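## Task

Seat a lid completely on each of the plates with IDs E01 and E70. Each plate has to finish in the same nest it began in, lying flat within the locators, with its well A1 at the nest corner labelled A1. Anything that stays put only because the robot is holding it is not counted. Finish by releasing and moving the gripper away.

## Robot and tools

Robot: a single four-axis SCARA plate handler (URDF name scara4). Its joints, from base outward, are a vertical lift (0.000 to 0.550 m), shoulder (-2.000 to 2.000 rad), elbow (-2.800 to 2.800 rad) and wrist yaw (-12.566 to 12.566 rad), plus a two-finger gripper that always stays level and can only spin about vertical. The fingers point along the gripper's +x and close along its y. The controlled point, end_effector_position, sits midway between the rubber pads, about 2 to 3 cm back from the fingertips. Keep the elbow angle at least 0.4 rad away from zero, or the arm may fold and fault.

Frames: the scene frame has its origin on the table surface under the arm base, +z upward, +y to the left when facing along +x. Reported hand positions are in metres in this frame and get less accurate at long reach. Motion commands, however, are expressed in the gripper's own axes.

Plates: well A1 is the plate's clipped corner. A plate's ID is found by placing it flat in nest RD, A1 at the A1-marked corner; once the scanner beside RD has a clear view, the result reports the ID.

Tool execute_actions, argument actions: a list of action objects run one after another; an empty list just returns state and images. Each action may have:
- rows: up to 15 rows, each exactly five numbers in [-1, 1] in the order dx, dy, dz, rz, opening. Each row lasts one control step (1/30 s). dx, dy, dz, rz are an offset target in the gripper frame, measured from the gripper pose measured when the action began (for a call's first action, the last pose reported in this scene), not from the preceding row. Scale: 1.0 equals 0.6 m for dx, dy, dz and 180 degrees for rz; positive rz turns from +x toward +y. opening is absolute, not an offset: +1 is fully open (0.140 m), -1 closed (pads still 0.066 m apart). Going from open to closed takes roughly 0.6 s or more.
- steps: integer 1 to 450, at least the number of rows, default 15. After the rows end (or with no rows), the arm keeps heading for the last row's target and the gripper keeps that row's opening, so give large moves enough steps.
- until: stops the action early on the first step where every condition holds; it only reads devices and does not halt the arm. The only device is scanner, with fields code (e.g. "e01" or "no_read", or a pair like ["!=", "no_read"]) and reads (always a pair like [">=", 1]). Comparisons: =, !=, <, <=, >, >=. Any bad value or unknown name rejects the entire call before motion.

Each step the commanded pose is clipped to 70 mm and 16 degrees from the measured pose, then damped inverse kinematics drives the joints. Joints are speed and acceleration limited and move in a coordinated way; a reversed command stops them together. After a long move the arm can still be short of target, and a hold will not reliably finish a truncated move, so send the remainder next action. For smooth motion ramp offsets gradually, e.g. add 0.01 per row (6 mm per step, 0.18 m/s); abrupt starts can shake a gripped plate loose.

Results: the state line gives end_effector_position (m) and end_effector_quat_wxyz. Joint positions lists lift (m), shoulder, elbow, wrist yaw (rad) and the pad gap (m). grip_measured is the measured opening on the command scale; readings may carry a constant offset up to about 1 mm. Hand target is the pose currently being driven toward. A pose unreachable line means the clearance check altered or blocked the command; the arm then drifts a little and waits for new rows. MOTOR HOT appears from 85 °C; at 100 °C an OVER-TEMPERATURE FAULT brakes the arm until cool. Scanner lines give code (current read, lowercase, never wrong) and reads (count of changes from no_read to an ID).

Gripping: away from the ends of the range, the fingers go to the commanded value as read by grip_measured. To hold something, command about 0.04 below grip_measured for a firm grip, less for lighter. Pad force tops out near 18 N, but snapping shut fast can squeeze harder, sometimes forcing the fingers open. Brief external tugs on a held part, or pushes on loose items, can occur.

Faults: load limits are lift 55.8 N, shoulder 8.37 N m, elbow 4.18 N m, wrist yaw 1.39 N m, including held weight. Hitting one stops the arm for 10 s and drops the rest of the call. Avoid ramming, slamming, dropping, and anything leaving the table, which ends the scene. The arm keeps holding the last command while the planner is thinking.

zoom_image: camera is cam_high or cam_wrist (both 504x504, images arrive in that order); region is [x0, y0, x1, y1] in pixels from the top-left, no bigger than 504 by 504. Returns a finer view of that camera's latest image. cam_wrist is mounted on the hand, tilted downward.

finished_scene: argument scene, the number of the scene being closed. Call it only once plates and lids are settled on their own with the gripper released and clear; it cannot be undone, reports success, and starts the next task.

Each tool is called after "Emit:" as a command line: name --argument value for each argument, lists and objects as JSON in quotes; but a table of rows of numbers goes row by row, as --pt "numbers of a row", without its own name.

## Session

Emit:
execute_actions --actions '[]'

Scene clock: 0.00 s.
end_effector_position=(+0.5088, -0.1424, +0.1376) grip_measured=+1.00 end_effector_quat_wxyz=(+0.939, +0.000, +0.000, -0.343)
Joint positions: [ 0.133  0.732  0.916 -2.349  0.14 ]
Motor temperatures (°C, as the motors report them): [28 23 21 22]
Hand target: +0.509, -0.142, +0.138; +0.939, +0.000, +0.000, -0.343
scanner: code=no_read reads=0

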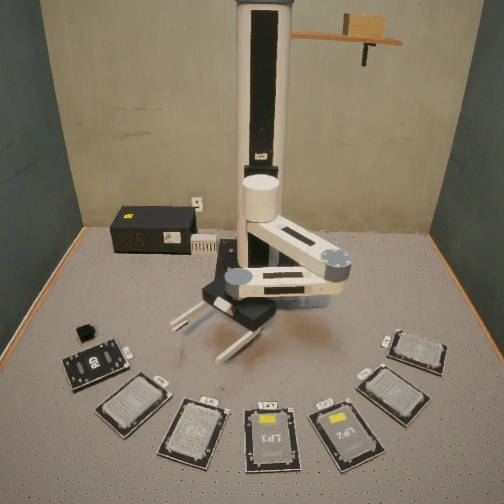

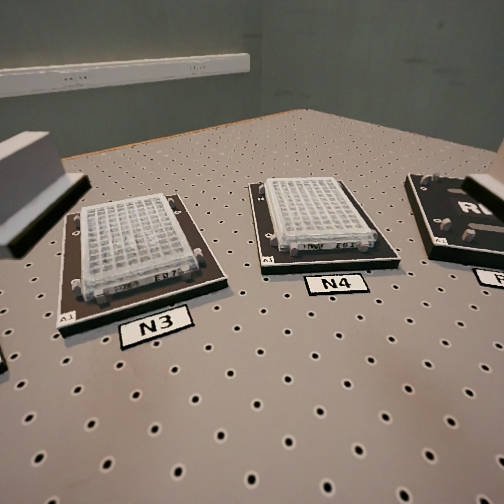

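Emit:
zoom_image --camera "cam_wrist" --region '[60, 220, 400, 320]'

Emit:
zoom_image --camera "cam_high" --region '[50, 310, 460, 480]'

Region (60, 220, 400, 320) of cam_wrist's 504x504 image, scaled by 1.482, with more detail than that image has; it fills the top 148 rows of this view, and the rest is white.

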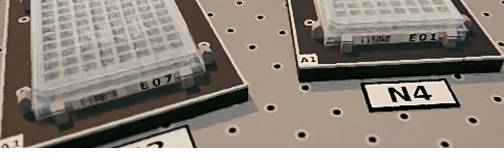

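Region (50, 310, 460, 480) of cam_high's 504x504 image, scaled by 1.229, with more detail than that image has; it fills the top 209 rows of this view, and the rest is white.

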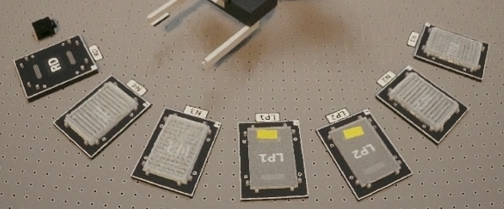

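Emit:
execute_actions --actions '[{"rows":[[-0.305,0.364,0,0.444,1]],"steps":90}]'

Scene clock: 3.67 s.
end_effector_position=(+0.5098, +0.1426, +0.1376) grip_measured=+1.00 end_effector_quat_wxyz=(+0.940, +0.000, +0.000, +0.340)
Joint positions: [ 0.133  1.187  0.918 -1.412  0.14 ]
Motor temperatures (°C, as the motors report them): [28 23 21 22]
Hand target: +0.510, +0.143, +0.138; +0.940, +0.000, +0.000, +0.340
Off the commanded pose: 0.000 m, 0 deg.
scanner: code=no_read reads=0

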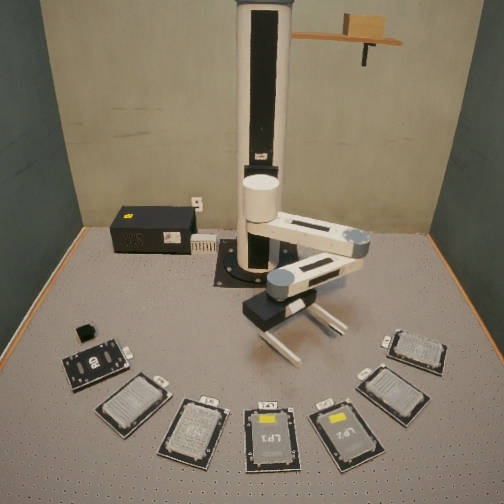

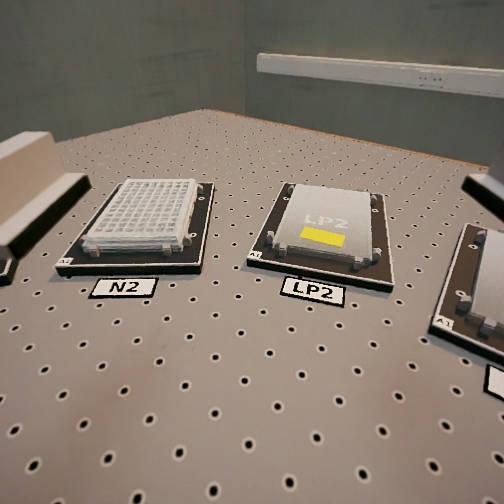

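Emit:
execute_actions --actions '[{"rows":[[-0.05,0.25,0,0.05,1]],"steps":60}]'

Emit:
zoom_image --camera "cam_wrist" --region '[0, 150, 504, 350]'

Scene clock: 6.37 s.
end_effector_position=(+0.3907, +0.2389, +0.1376) grip_measured=+1.00 end_effector_quat_wxyz=(+0.911, +0.000, +0.000, +0.413)
Joint positions: [ 0.133  1.838  0.699 -1.686  0.14 ]
Motor temperatures (°C, as the motors report them): [28 23 21 22]
Hand target: +0.391, +0.239, +0.138; +0.911, +0.000, +0.000, +0.413
Off the commanded pose: 0.000 m, 0 deg.
scanner: code=no_read reads=0

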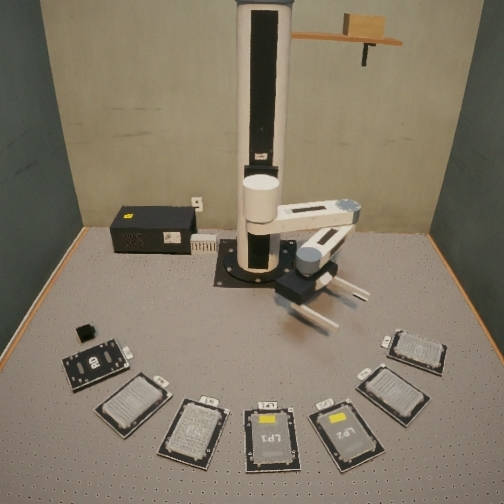

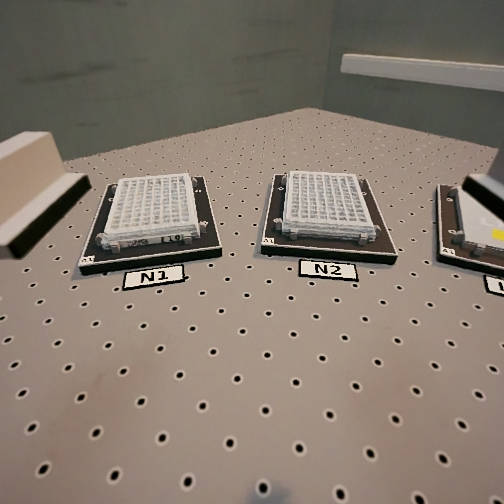

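Region (0, 150, 504, 350) of cam_wrist's 504x504 image, scaled by 1.000; it fills the top 200 rows of this view, and the rest is white.

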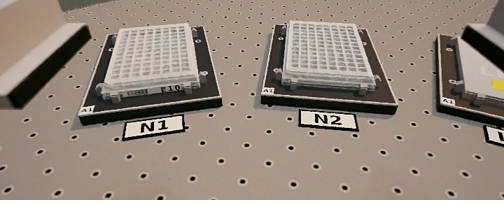

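Emit:
zoom_image --camera "cam_wrist" --region '[90, 160, 390, 260]'

Region (90, 160, 390, 260) of cam_wrist's 504x504 image, scaled by 1.680, with more detail than that image has.

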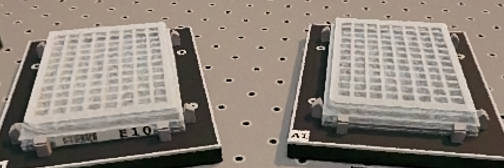

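Emit:
execute_actions --actions '[{"rows":[[0.122,-0.093,0,-0.049,1]],"steps":60}]'

Scene clock: 9.07 s.
end_effector_position=(+0.4810, +0.2571, +0.1376) grip_measured=+1.00 end_effector_quat_wxyz=(+0.940, +0.000, +0.000, +0.342)
Joint positions: [ 0.133  1.619  1.035 -1.957  0.14 ]
Motor temperatures (°C, as the motors report them): [28 23 21 22]
Hand target: +0.481, +0.257, +0.138; +0.940, +0.000, +0.000, +0.342
Off the commanded pose: 0.000 m, 0 deg.
scanner: code=no_read reads=0

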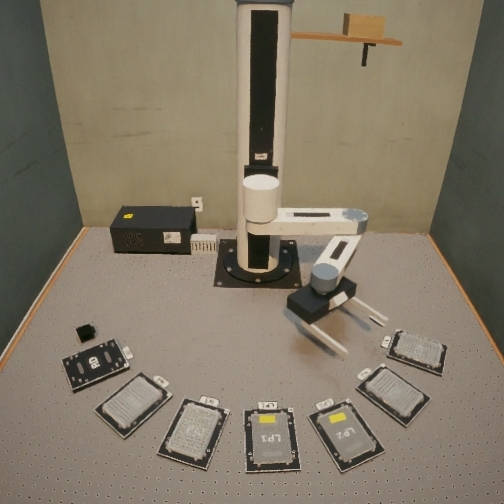

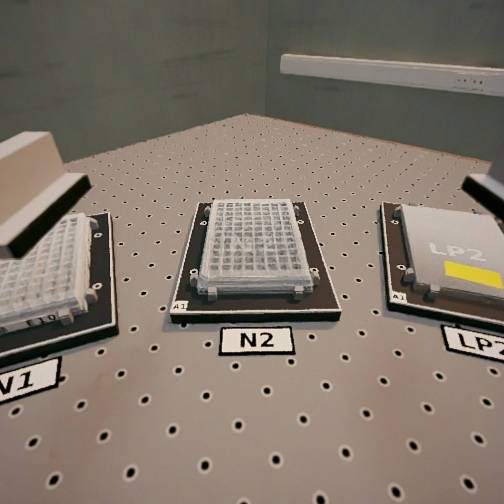

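Emit:
zoom_image --camera "cam_wrist" --region '[170, 190, 340, 310]'

Emit:
zoom_image --camera "cam_high" --region '[300, 320, 460, 470]'

Region (170, 190, 340, 310) of cam_wrist's 504x504 image, scaled by 2.965, with more detail than that image has; it fills the top 356 rows of this view, and the rest is white.

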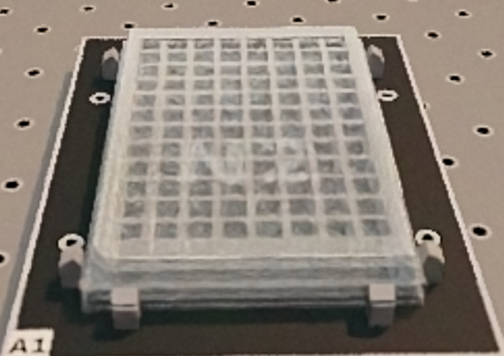

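Region (300, 320, 460, 470) of cam_high's 504x504 image, scaled by 3.150, with more detail than that image has; it fills the top 472 rows of this view, and the rest is white.

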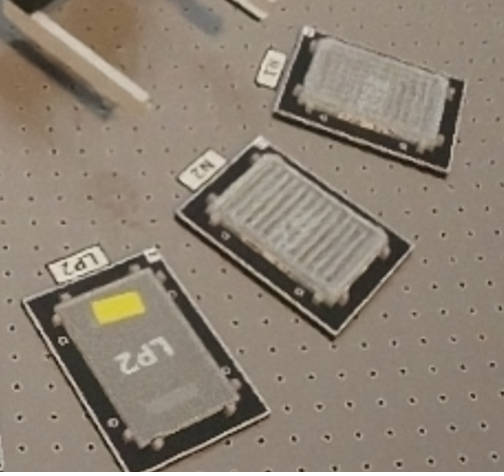

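Emit:
execute_actions --actions '[{"rows":[[0.2,0,-0.13,0,1]],"steps":60}]'

Scene clock: 11.73 s.
end_effector_position=(+0.5729, +0.3342, +0.0595) grip_measured=+1.00 end_effector_quat_wxyz=(+0.940, +0.000, +0.000, +0.342)
Joint positions: [ 0.055  1.382  1.631 -2.315  0.14 ]
Motor temperatures (°C, as the motors report them): [28 23 21 22]
Hand target: +0.573, +0.334, +0.060; +0.940, +0.000, +0.000, +0.342
Off the commanded pose: 0.000 m, 0 deg.
scanner: code=no_read reads=0

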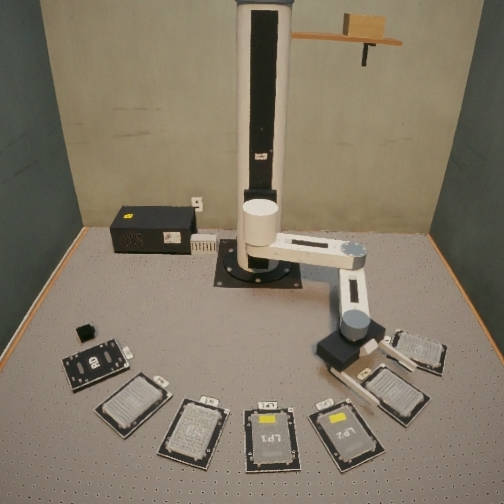

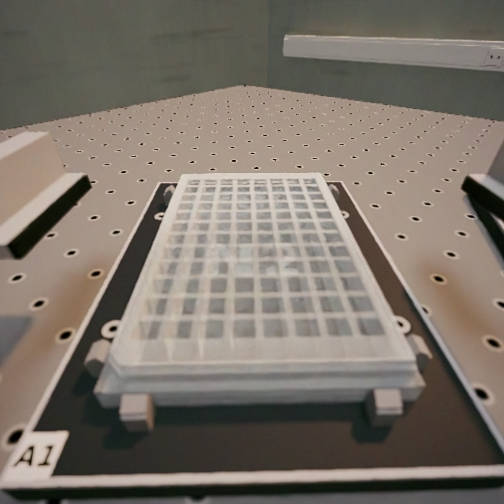

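Emit:
execute_actions --actions '[{"rows":[[0,-0.304,0,-0.111,0.3]],"steps":60}]'

Scene clock: 14.50 s.
end_effector_position=(+0.6902, +0.1943, +0.0595) grip_measured=+0.30 end_effector_quat_wxyz=(+0.985, +0.000, +0.000, +0.174)
Joint positions: [ 0.055  0.968  1.816 -2.434  0.114]
Motor temperatures (°C, as the motors report them): [28 23 21 22]
Hand target: +0.690, +0.194, +0.060; +0.985, +0.000, +0.000, +0.174
Off the commanded pose: 0.000 m, 0 deg.
scanner: code=no_read reads=0

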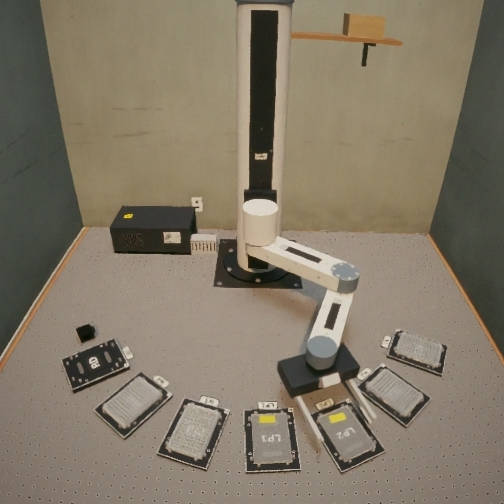

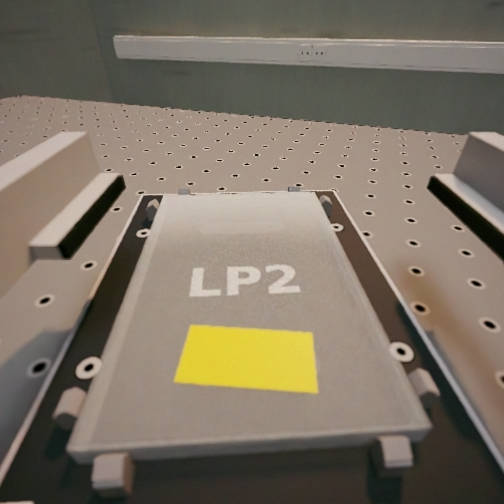

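Emit:
execute_actions --actions '[{"rows":[[0,0.01,-0.058,0,0.3]],"steps":40}]'

Scene clock: 16.47 s.
end_effector_position=(+0.6881, +0.1999, +0.0248) grip_measured=+0.30 end_effector_quat_wxyz=(+0.985, +0.000, +0.000, +0.174)
Joint positions: [ 0.02   0.982  1.817 -2.449  0.114]
Motor temperatures (°C, as the motors report them): [28 23 21 22]
Hand target: +0.688, +0.200, +0.025; +0.985, +0.000, +0.000, +0.174
Off the commanded pose: 0.000 m, 0 deg.
scanner: code=no_read reads=0

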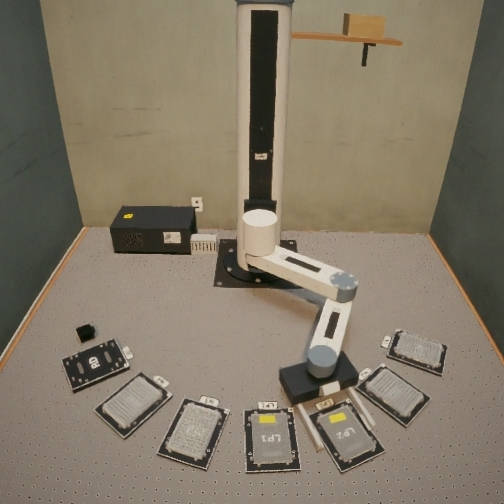

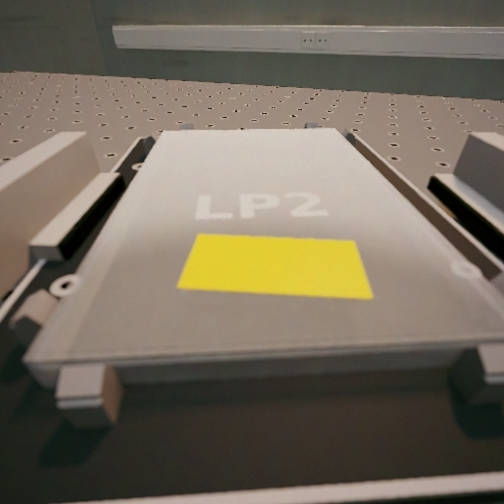

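Emit:
execute_actions --actions '[{"rows":[[0,0.006,0,0.012,0.3]],"steps":15},{"rows":[[0,0,0,0,-0.55]],"steps":30}]'

Scene clock: 18.20 s.
end_effector_position=(+0.6866, +0.2046, +0.0249) grip_measured=-0.49 end_effector_quat_wxyz=(+0.981, +0.000, +0.000, +0.195)
Joint positions: [ 0.02   0.978  1.818 -2.404  0.085]
Motor temperatures (°C, as the motors report them): [28 23 21 22]
Hand target: +0.687, +0.203, +0.025; +0.981, +0.000, +0.000, +0.192
Off the commanded pose: 0.001 m, 0 deg.
scanner: code=no_read reads=0

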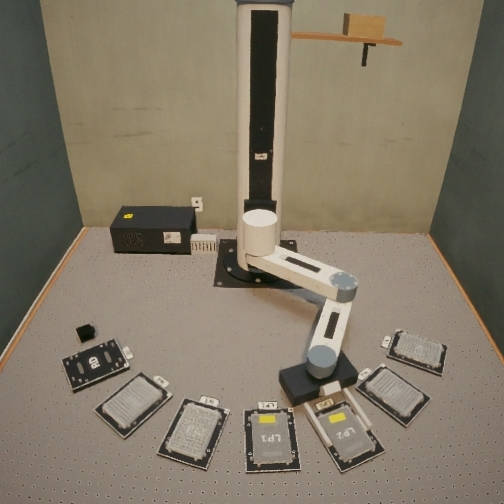

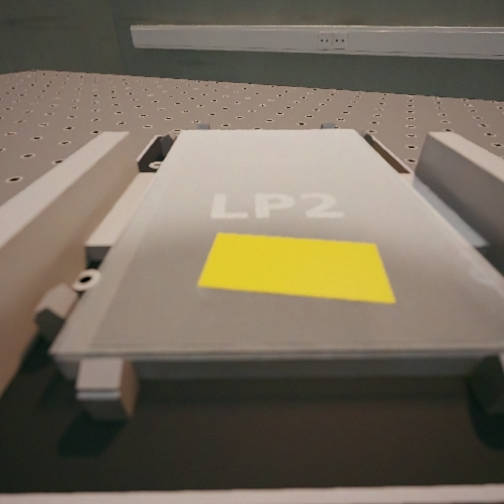

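Emit:
execute_actions --actions '[{"rows":[[0,0,0.02,0,-0.55],[0,0,0.04,0,-0.55],[0,0,0.07,0,-0.55]],"steps":30},{"rows":[[-0.01,0.06,0,0.02,-0.55],[-0.02,0.12,0,0.04,-0.55],[-0.03,0.18,0,0.06,-0.55],[-0.04,0.24,0,0.08,-0.55],[-0.048,0.303,0,0.103,-0.55]],"steps":60}]'

Scene clock: 21.93 s.
end_effector_position=(+0.5904, +0.3618, +0.0669) grip_measured=-0.49 end_effector_quat_wxyz=(+0.937, +0.000, +0.000, +0.350)
Joint positions: [ 0.062  1.319  1.817 -2.42   0.085]
Motor temperatures (°C, as the motors report them): [28 23 21 22]
Hand target: +0.591, +0.362, +0.067; +0.937, +0.000, +0.000, +0.350
Off the commanded pose: 0.000 m, 0 deg.
scanner: code=no_read reads=0

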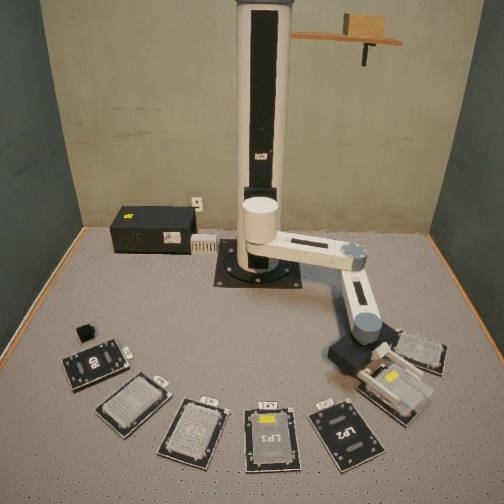

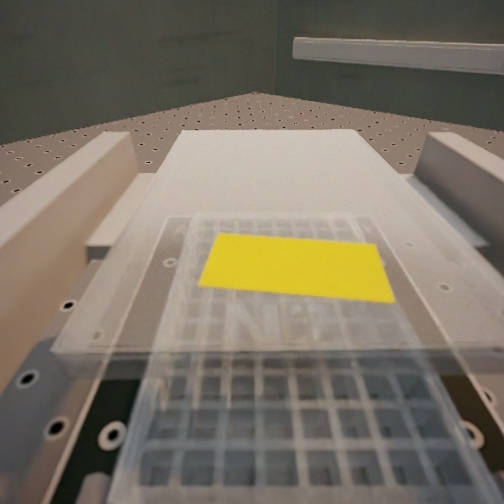

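Emit:
execute_actions --actions '[{"rows":[[0,-0.003,-0.04,0,-0.55]],"steps":30}]'

Scene clock: 23.43 s.
end_effector_position=(+0.5916, +0.3604, +0.0429) grip_measured=-0.49 end_effector_quat_wxyz=(+0.937, +0.000, +0.000, +0.350)
Joint positions: [ 0.038  1.315  1.817 -2.416  0.085]
Motor temperatures (°C, as the motors report them): [28 23 21 22]
Hand target: +0.592, +0.360, +0.043; +0.937, +0.000, +0.000, +0.350
Off the commanded pose: 0.000 m, 0 deg.
scanner: code=no_read reads=0

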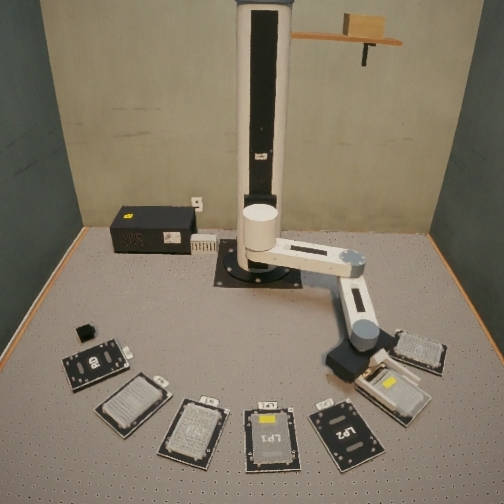

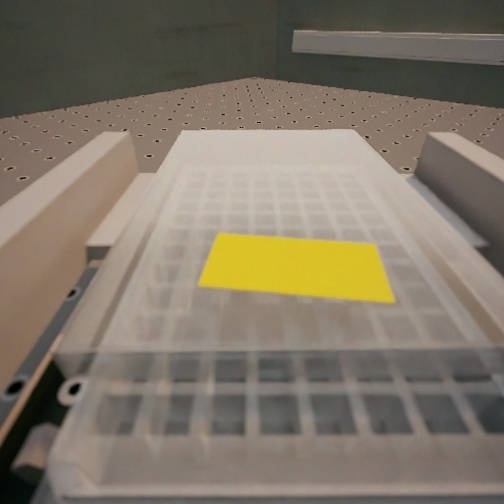

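Emit:
execute_actions --actions '[{"rows":[[0,0,-0.012,0,-0.55]],"steps":30}]'

Scene clock: 24.70 s.
end_effector_position=(+0.5916, +0.3604, +0.0363) grip_measured=-0.49 end_effector_quat_wxyz=(+0.937, +0.000, +0.000, +0.351)
Joint positions: [ 0.031  1.314  1.817 -2.415  0.085]
Motor temperatures (°C, as the motors report them): [28 23 21 22]
Hand target: +0.592, +0.360, +0.036; +0.937, +0.000, +0.000, +0.350
Off the commanded pose: 0.001 m, 0 deg.
scanner: code=no_read reads=0

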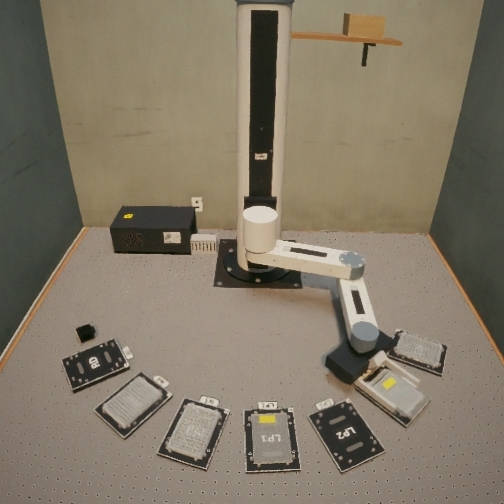

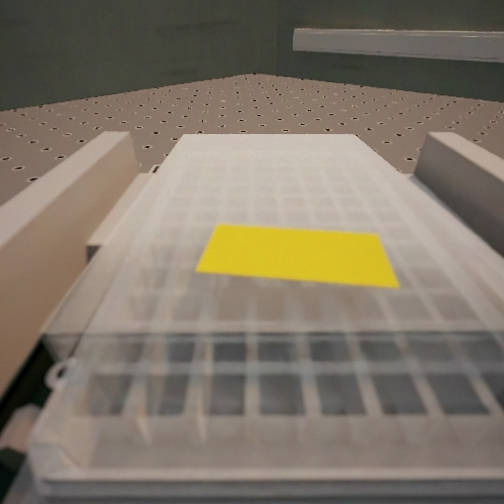

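Emit:
execute_actions --actions '[{"rows":[[0,0,0.014,0,-0.55]],"steps":15},{"rows":[[-0.018,0,0,0,-0.55]],"steps":20},{"rows":[[0,0,-0.006,0,-0.55]],"steps":15}]'

Scene clock: 26.67 s.
end_effector_position=(+0.5834, +0.3533, +0.0410) grip_measured=-0.49 end_effector_quat_wxyz=(+0.937, +0.000, +0.000, +0.350)
Joint positions: [ 0.036  1.344  1.75  -2.378  0.085]
Motor temperatures (°C, as the motors report them): [28 23 21 22]
Hand target: +0.583, +0.353, +0.041; +0.937, +0.000, +0.000, +0.350
Off the commanded pose: 0.000 m, 0 deg.
scanner: code=no_read reads=0

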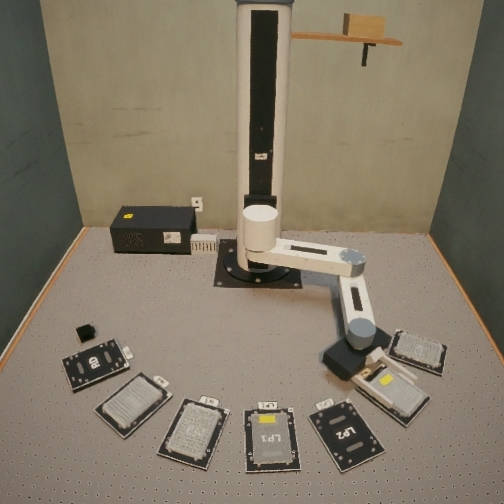

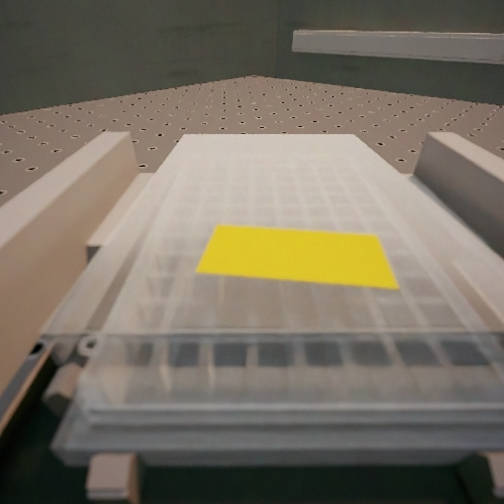

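Looks close. Lower.

Emit:
execute_actions --actions '[{"rows":[[0,0,-0.012,0,-0.55]],"steps":30}]'

Scene clock: 27.83 s.
end_effector_position=(+0.5834, +0.3533, +0.0347) grip_measured=-0.50 end_effector_quat_wxyz=(+0.937, +0.000, +0.000, +0.351)
Joint positions: [ 0.03   1.344  1.75  -2.378  0.084]
Motor temperatures (°C, as the motors report them): [28 23 21 22]
Hand target: +0.583, +0.353, +0.034; +0.937, +0.000, +0.000, +0.350
Off the commanded pose: 0.001 m, 0 deg.
scanner: code=no_read reads=0

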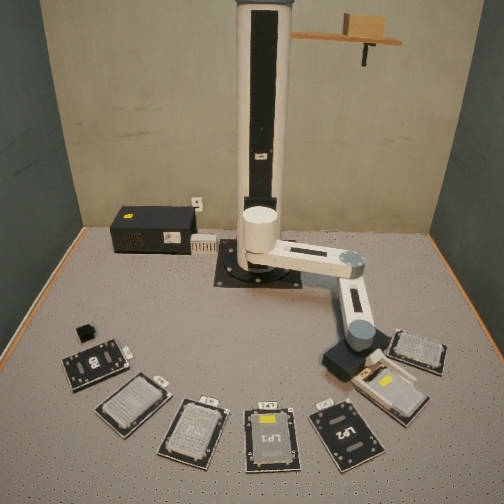

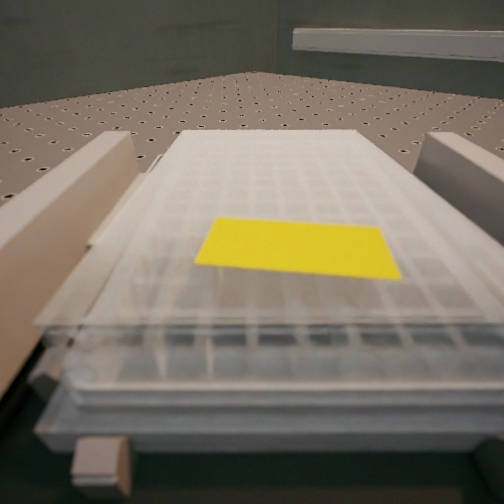

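Emit:
execute_actions --actions '[{"rows":[[0,0,0.008,0,-0.55]],"steps":15},{"rows":[[-0.008,0,0,0,-0.55]],"steps":15},{"rows":[[0,0,-0.01,0,-0.55]],"steps":20}]'

Scene clock: 29.87 s.
end_effector_position=(+0.5797, +0.3503, +0.0341) grip_measured=-0.54 end_effector_quat_wxyz=(+0.936, +0.000, +0.000, +0.351)
Joint positions: [ 0.029  1.356  1.722 -2.361  0.083]
Motor temperatures (°C, as the motors report them): [28 23 21 22]
Hand target: +0.580, +0.350, +0.033; +0.937, +0.000, +0.000, +0.350
Off the commanded pose: 0.001 m, 0 deg.
scanner: code=no_read reads=0

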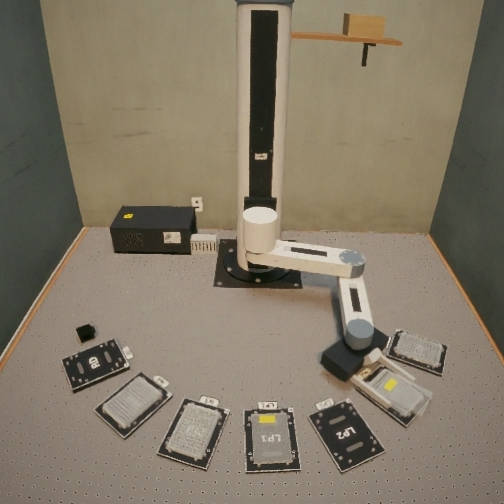

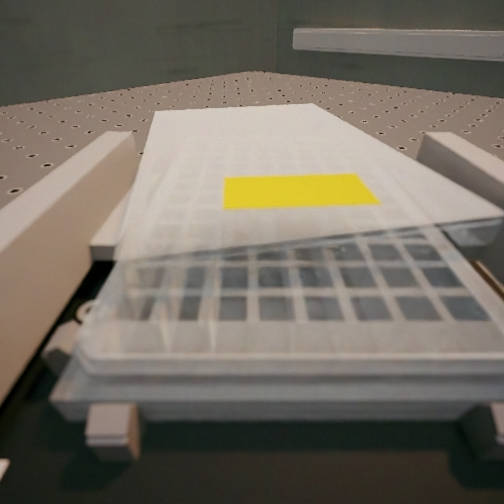

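Emit:
execute_actions --actions '[{"rows":[[0,0,0,0,1]],"steps":25},{"rows":[[0,0,0.1,0,1]],"steps":30}]'

Emit:
zoom_image --camera "cam_high" --region '[320, 310, 470, 450]'

Scene clock: 32.03 s.
end_effector_position=(+0.5798, +0.3501, +0.0941) grip_measured=+1.00 end_effector_quat_wxyz=(+0.937, +0.000, +0.000, +0.351)
Joint positions: [ 0.089  1.356  1.722 -2.361  0.14 ]
Motor temperatures (°C, as the motors report them): [28 23 21 22]
Hand target: +0.580, +0.350, +0.094; +0.937, +0.000, +0.000, +0.350
Off the commanded pose: 0.000 m, 0 deg.
scanner: code=no_read reads=0

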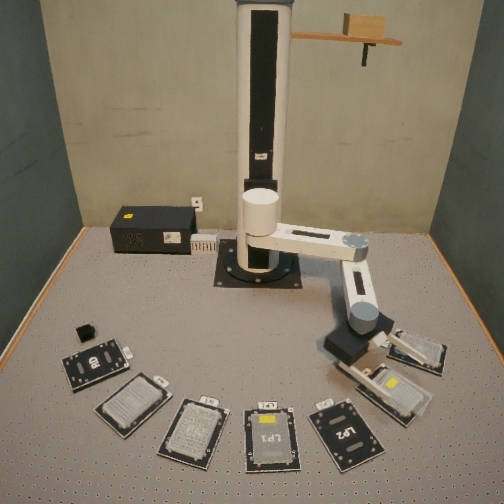

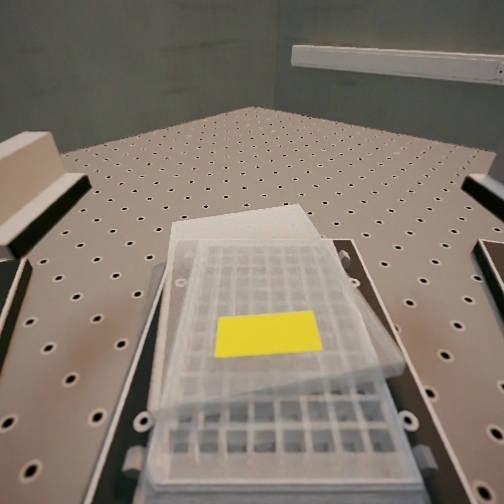

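Region (320, 310, 470, 450) of cam_high's 504x504 image, scaled by 3.360, with more detail than that image has; it fills the top 470 rows of this view, and the rest is white.

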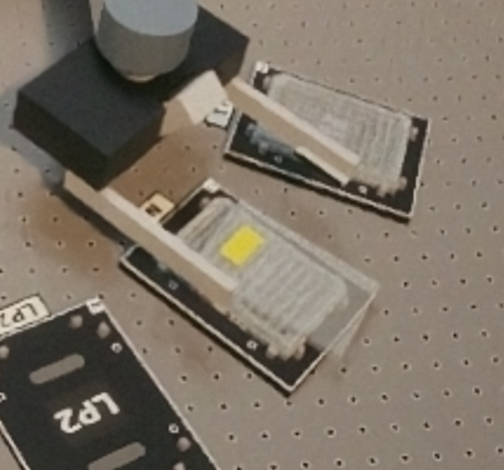

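Emit:
execute_actions --actions '[{"rows":[[0.035,0,0,0.05,0.4]],"steps":25},{"rows":[[0,0,-0.09,0,0.4]],"steps":35},{"rows":[[0,0,0,0,-0.53]],"steps":30},{"rows":[[0,0,0.02,0,-0.53]],"steps":20}]'

Scene clock: 36.17 s.
end_effector_position=(+0.5956, +0.3641, +0.0522) grip_measured=-0.49 end_effector_quat_wxyz=(+0.906, +0.000, +0.000, +0.423)
Joint positions: [ 0.047  1.24   1.867 -2.234  0.085]
Motor temperatures (°C, as the motors report them): [28 23 21 22]
Hand target: +0.595, +0.364, +0.052; +0.906, +0.000, +0.000, +0.423
Off the commanded pose: 0.000 m, 0 deg.
scanner: code=no_read reads=0

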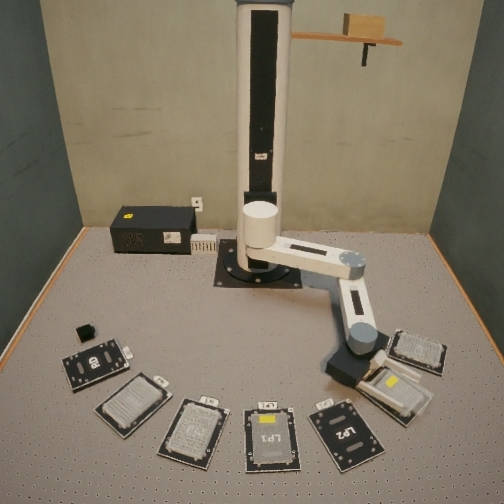

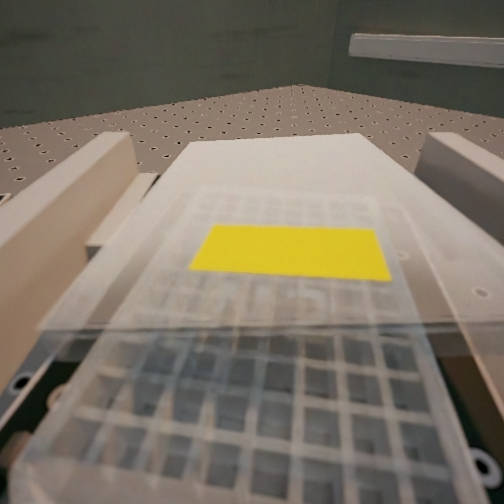

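Emit:
execute_actions --actions '[{"rows":[[-0.035,0.0055,0,-0.05,-0.53]],"steps":30},{"rows":[[0,0,-0.016,0,-0.53]],"steps":20}]'

Scene clock: 40.03 s.
end_effector_position=(+0.5792, +0.3506, +0.0425) grip_measured=-0.49 end_effector_quat_wxyz=(+0.936, +0.000, +0.000, +0.352)
Joint positions: [ 0.038  1.357  1.721 -2.358  0.085]
Motor temperatures (°C, as the motors report them): [28 23 21 22]
Hand target: +0.579, +0.350, +0.043; +0.936, +0.000, +0.000, +0.351
Off the commanded pose: 0.000 m, 0 deg.
scanner: code=no_read reads=0

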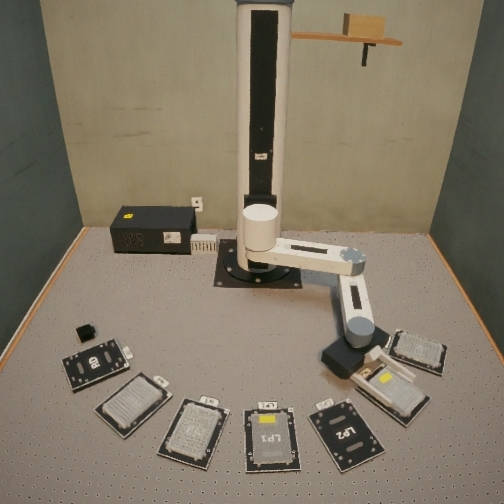

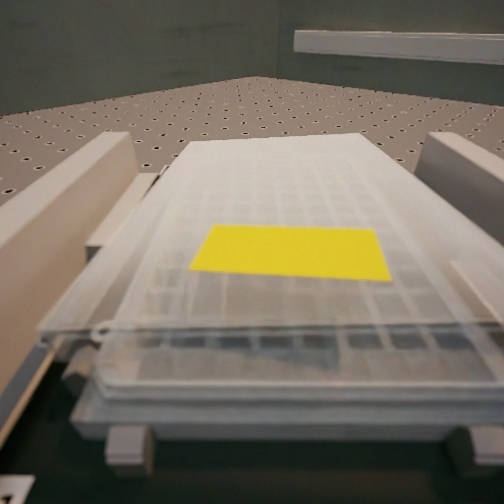

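Emit:
execute_actions --actions '[{"rows":[[0,-0.007,0,0,-0.53]],"steps":15},{"rows":[[0,0,-0.006,0,-0.53]],"steps":15},{"rows":[[0,0,0,0,0]],"steps":20},{"rows":[[0,0,0.05,0,0]],"steps":25}]'

Scene clock: 42.83 s.
end_effector_position=(+0.5800, +0.3505, +0.0690) grip_measured=+0.00 end_effector_quat_wxyz=(+0.933, +0.000, +0.000, +0.359)
Joint positions: [ 0.064  1.349  1.724 -2.34   0.103]
Motor temperatures (°C, as the motors report them): [28 23 21 22]
Hand target: +0.580, +0.350, +0.069; +0.933, +0.000, +0.000, +0.359
Off the commanded pose: 0.000 m, 0 deg.
scanner: code=no_read reads=0

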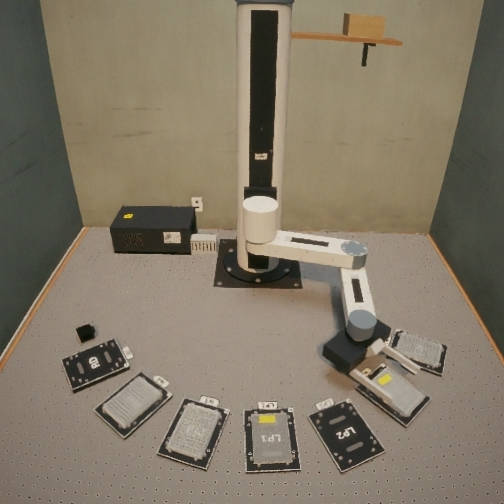

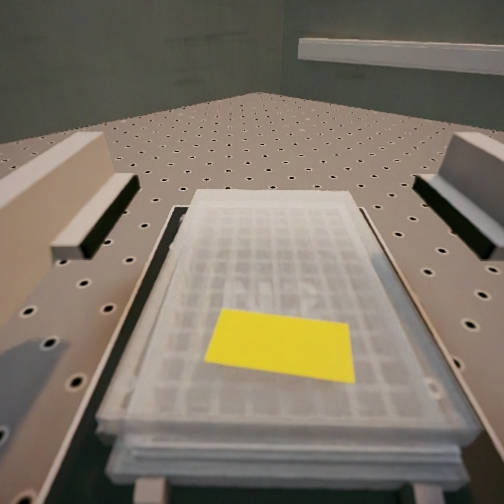

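Emit:
execute_actions --actions '[{"rows":[[-0.15,0,-0.03,0,0.3]],"steps":35}]'

Emit:
zoom_image --camera "cam_wrist" --region '[100, 100, 420, 340]'

Scene clock: 44.33 s.
end_effector_position=(+0.5132, +0.2902, +0.0510) grip_measured=+0.30 end_effector_quat_wxyz=(+0.934, +0.000, +0.000, +0.358)
Joint positions: [ 0.046  1.538  1.249 -2.054  0.114]
Motor temperatures (°C, as the motors report them): [28 23 21 22]
Hand target: +0.513, +0.290, +0.051; +0.933, +0.000, +0.000, +0.359
Off the commanded pose: 0.000 m, 0 deg.
scanner: code=no_read reads=0

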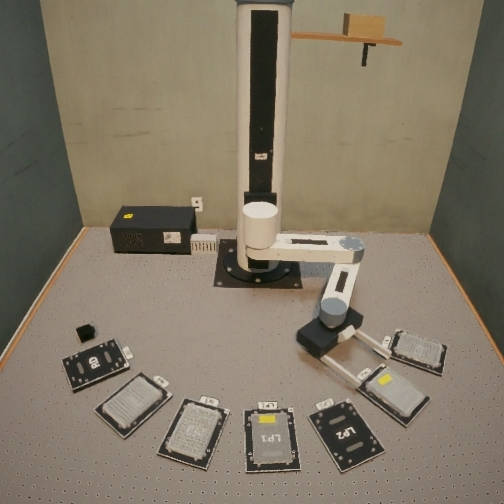

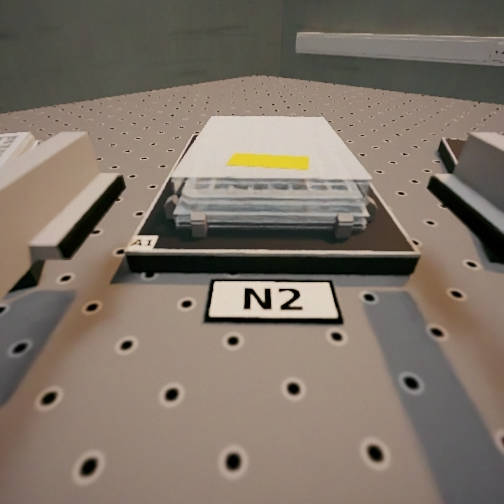

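Region (100, 100, 420, 340) of cam_wrist's 504x504 image, scaled by 1.575, with more detail than that image has; it fills the top 378 rows of this view, and the rest is white.

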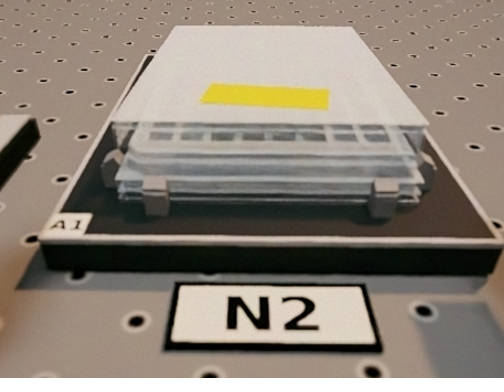

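Emit:
execute_actions --actions '[{"rows":[[0,0,0.02,0,-1]],"steps":15},{"rows":[[0.14,0,0,0,-1]],"steps":35},{"rows":[[0,0,-0.038,0,-1]],"steps":25},{"rows":[[-0.008,0,-0.004,0,-1]],"steps":20},{"rows":[[0,0,-0.004,0,-1]],"steps":15}]'

Scene clock: 56.73 s.
end_effector_position=(+0.5755, +0.3464, +0.0467) grip_measured=-1.00 end_effector_quat_wxyz=(+0.933, +0.000, +0.000, +0.359)
Joint positions: [ 0.042  1.364  1.688 -2.319  0.066]
Motor temperatures (°C, as the motors report them): [27 23 21 22]
Hand target: +0.575, +0.346, +0.045; +0.933, +0.000, +0.000, +0.359
Off the commanded pose: 0.006 m, 0 deg.
TORQUE FAULT: the external load on joint 1 (lift) reached its load limit, and the arm stopped for 10 seconds. The arm's remaining commands of this call were not run. The arm holds where it stopped, with its grip as last carried out, and accepts commands again: back off and push less far. The arm stops again, at the same cost, whenever a joint's load reaches its limit.
scanner: code=no_read reads=0

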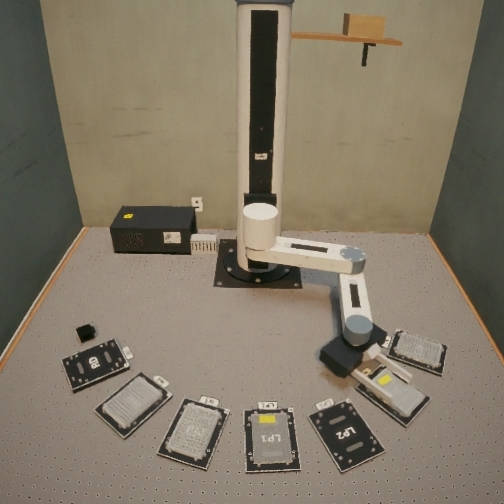

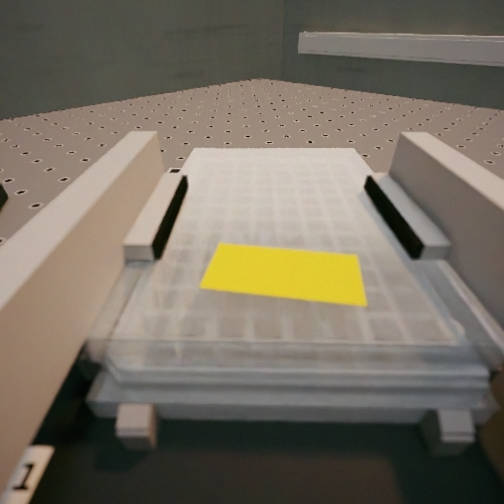

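Emit:
execute_actions --actions '[{"rows":[[0,0,0.03,0,0.3]],"steps":15},{"rows":[[-0.188,-0.581,0,-0.228,0.3]],"steps":80},{"rows":[[0,0,-0.05,0,0.3]],"steps":25}]'

Scene clock: 61.00 s.
end_effector_position=(+0.7253, +0.0120, +0.0347) grip_measured=+0.30 end_effector_quat_wxyz=(+1.000, +0.000, +0.000, +0.009)
Joint positions: [ 0.03   0.627  1.814 -2.423  0.114]
Motor temperatures (°C, as the motors report them): [27 23 21 22]
Hand target: +0.725, +0.012, +0.035; +1.000, +0.000, +0.000, +0.009
Off the commanded pose: 0.000 m, 0 deg.
scanner: code=no_read reads=0

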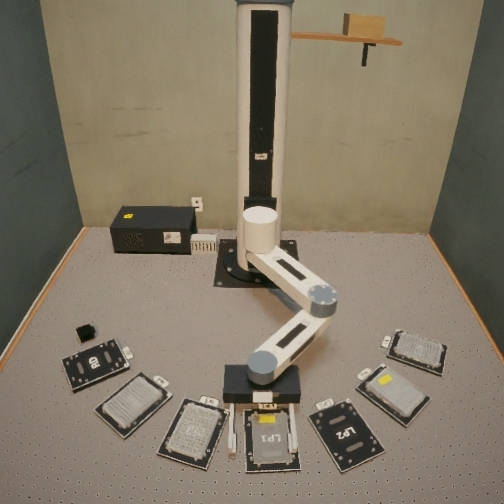

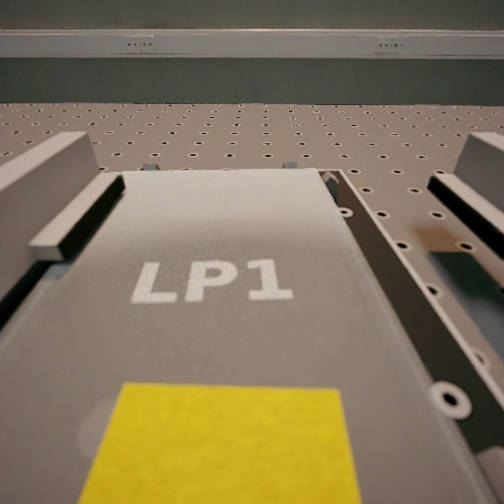

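Emit:
execute_actions --actions '[{"rows":[[-0.042,0.03,0,0,0.3]],"steps":25}]'

Scene clock: 62.23 s.
end_effector_position=(+0.6998, +0.0296, +0.0347) grip_measured=+0.30 end_effector_quat_wxyz=(+1.000, +0.000, +0.000, +0.009)
Joint positions: [ 0.03   0.738  1.666 -2.386  0.114]
Motor temperatures (°C, as the motors report them): [27 23 21 22]
Hand target: +0.700, +0.030, +0.035; +1.000, +0.000, +0.000, +0.009
Off the commanded pose: 0.000 m, 0 deg.
scanner: code=no_read reads=0

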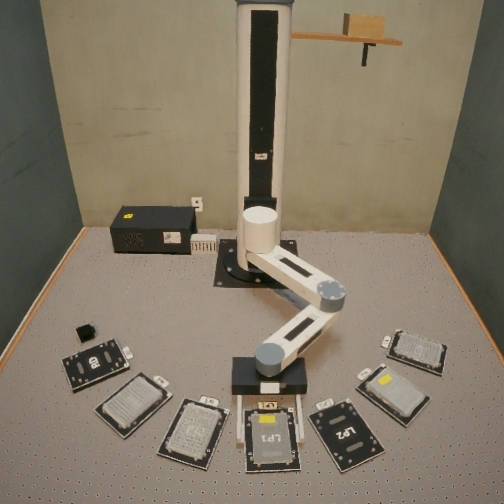

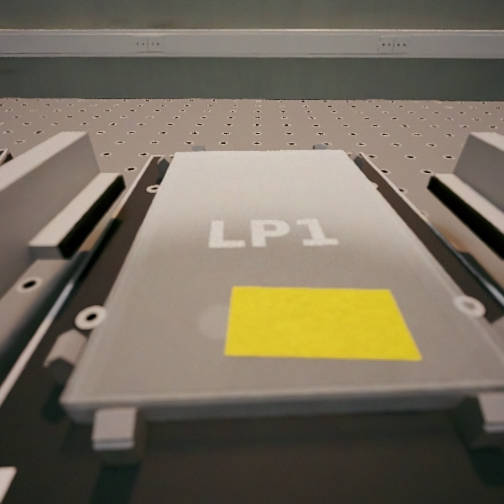

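Emit:
execute_actions --actions '[{"rows":[[0,0,-0.016,0.008,0.3]],"steps":20},{"rows":[[0,0,0,0,-0.53]],"steps":30},{"rows":[[0,0,0.02,0,-0.53],[0,0,0.05,0,-0.53],[0,0,0.08,0,-0.53]],"steps":30},{"rows":[[-0.06,-0.1,0,-0.05,-0.53],[-0.12,-0.2,0,-0.1,-0.53],[-0.2,-0.3,0,-0.15,-0.53],[-0.313,-0.487,0,-0.23,-0.53]],"steps":80}]'

Scene clock: 67.97 s.
end_effector_position=(+0.5261, -0.2703, +0.0730) grip_measured=-0.49 end_effector_quat_wxyz=(+0.943, +0.000, +0.000, -0.331)
Joint positions: [ 0.068  0.198  1.236 -2.11   0.085]
Motor temperatures (°C, as the motors report them): [27 23 21 22]
Hand target: +0.526, -0.270, +0.073; +0.944, +0.000, +0.000, -0.331
Off the commanded pose: 0.000 m, 0 deg.
scanner: code=no_read reads=0

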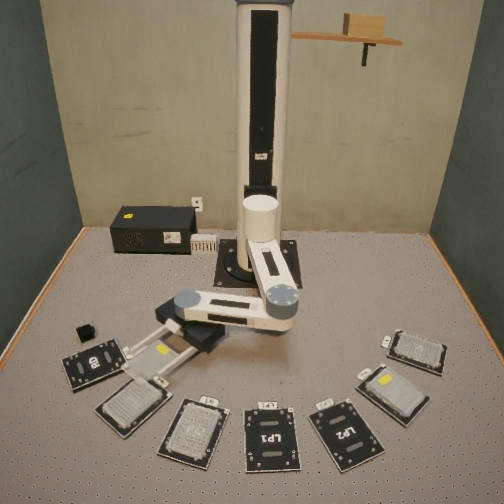

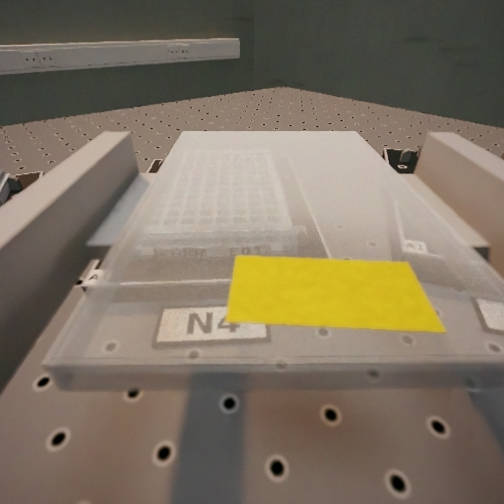

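Emit:
execute_actions --actions '[{"rows":[[0.04,0.02,0,0,-0.53],[0.09,0.04,0,0,-0.53],[0.17,0.045,0,0,-0.53]],"steps":40},{"rows":[[0,0,-0.04,0,-0.53]],"steps":25}]'

Scene clock: 70.53 s.
end_effector_position=(+0.6225, -0.3130, +0.0490) grip_measured=-0.49 end_effector_quat_wxyz=(+0.944, +0.000, +0.000, -0.331)
Joint positions: [ 0.044  0.026  1.79  -2.492  0.085]
Motor temperatures (°C, as the motors report them): [27 23 21 22]
Hand target: +0.623, -0.313, +0.049; +0.944, +0.000, +0.000, -0.331
Off the commanded pose: 0.000 m, 0 deg.
scanner: code=no_read reads=0

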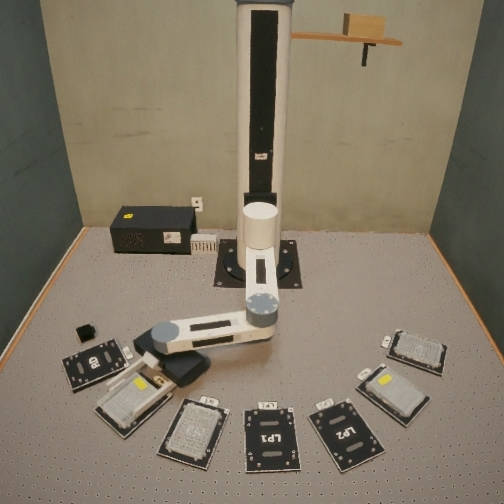

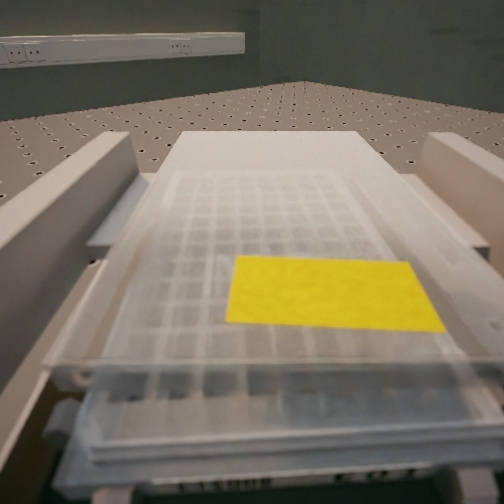

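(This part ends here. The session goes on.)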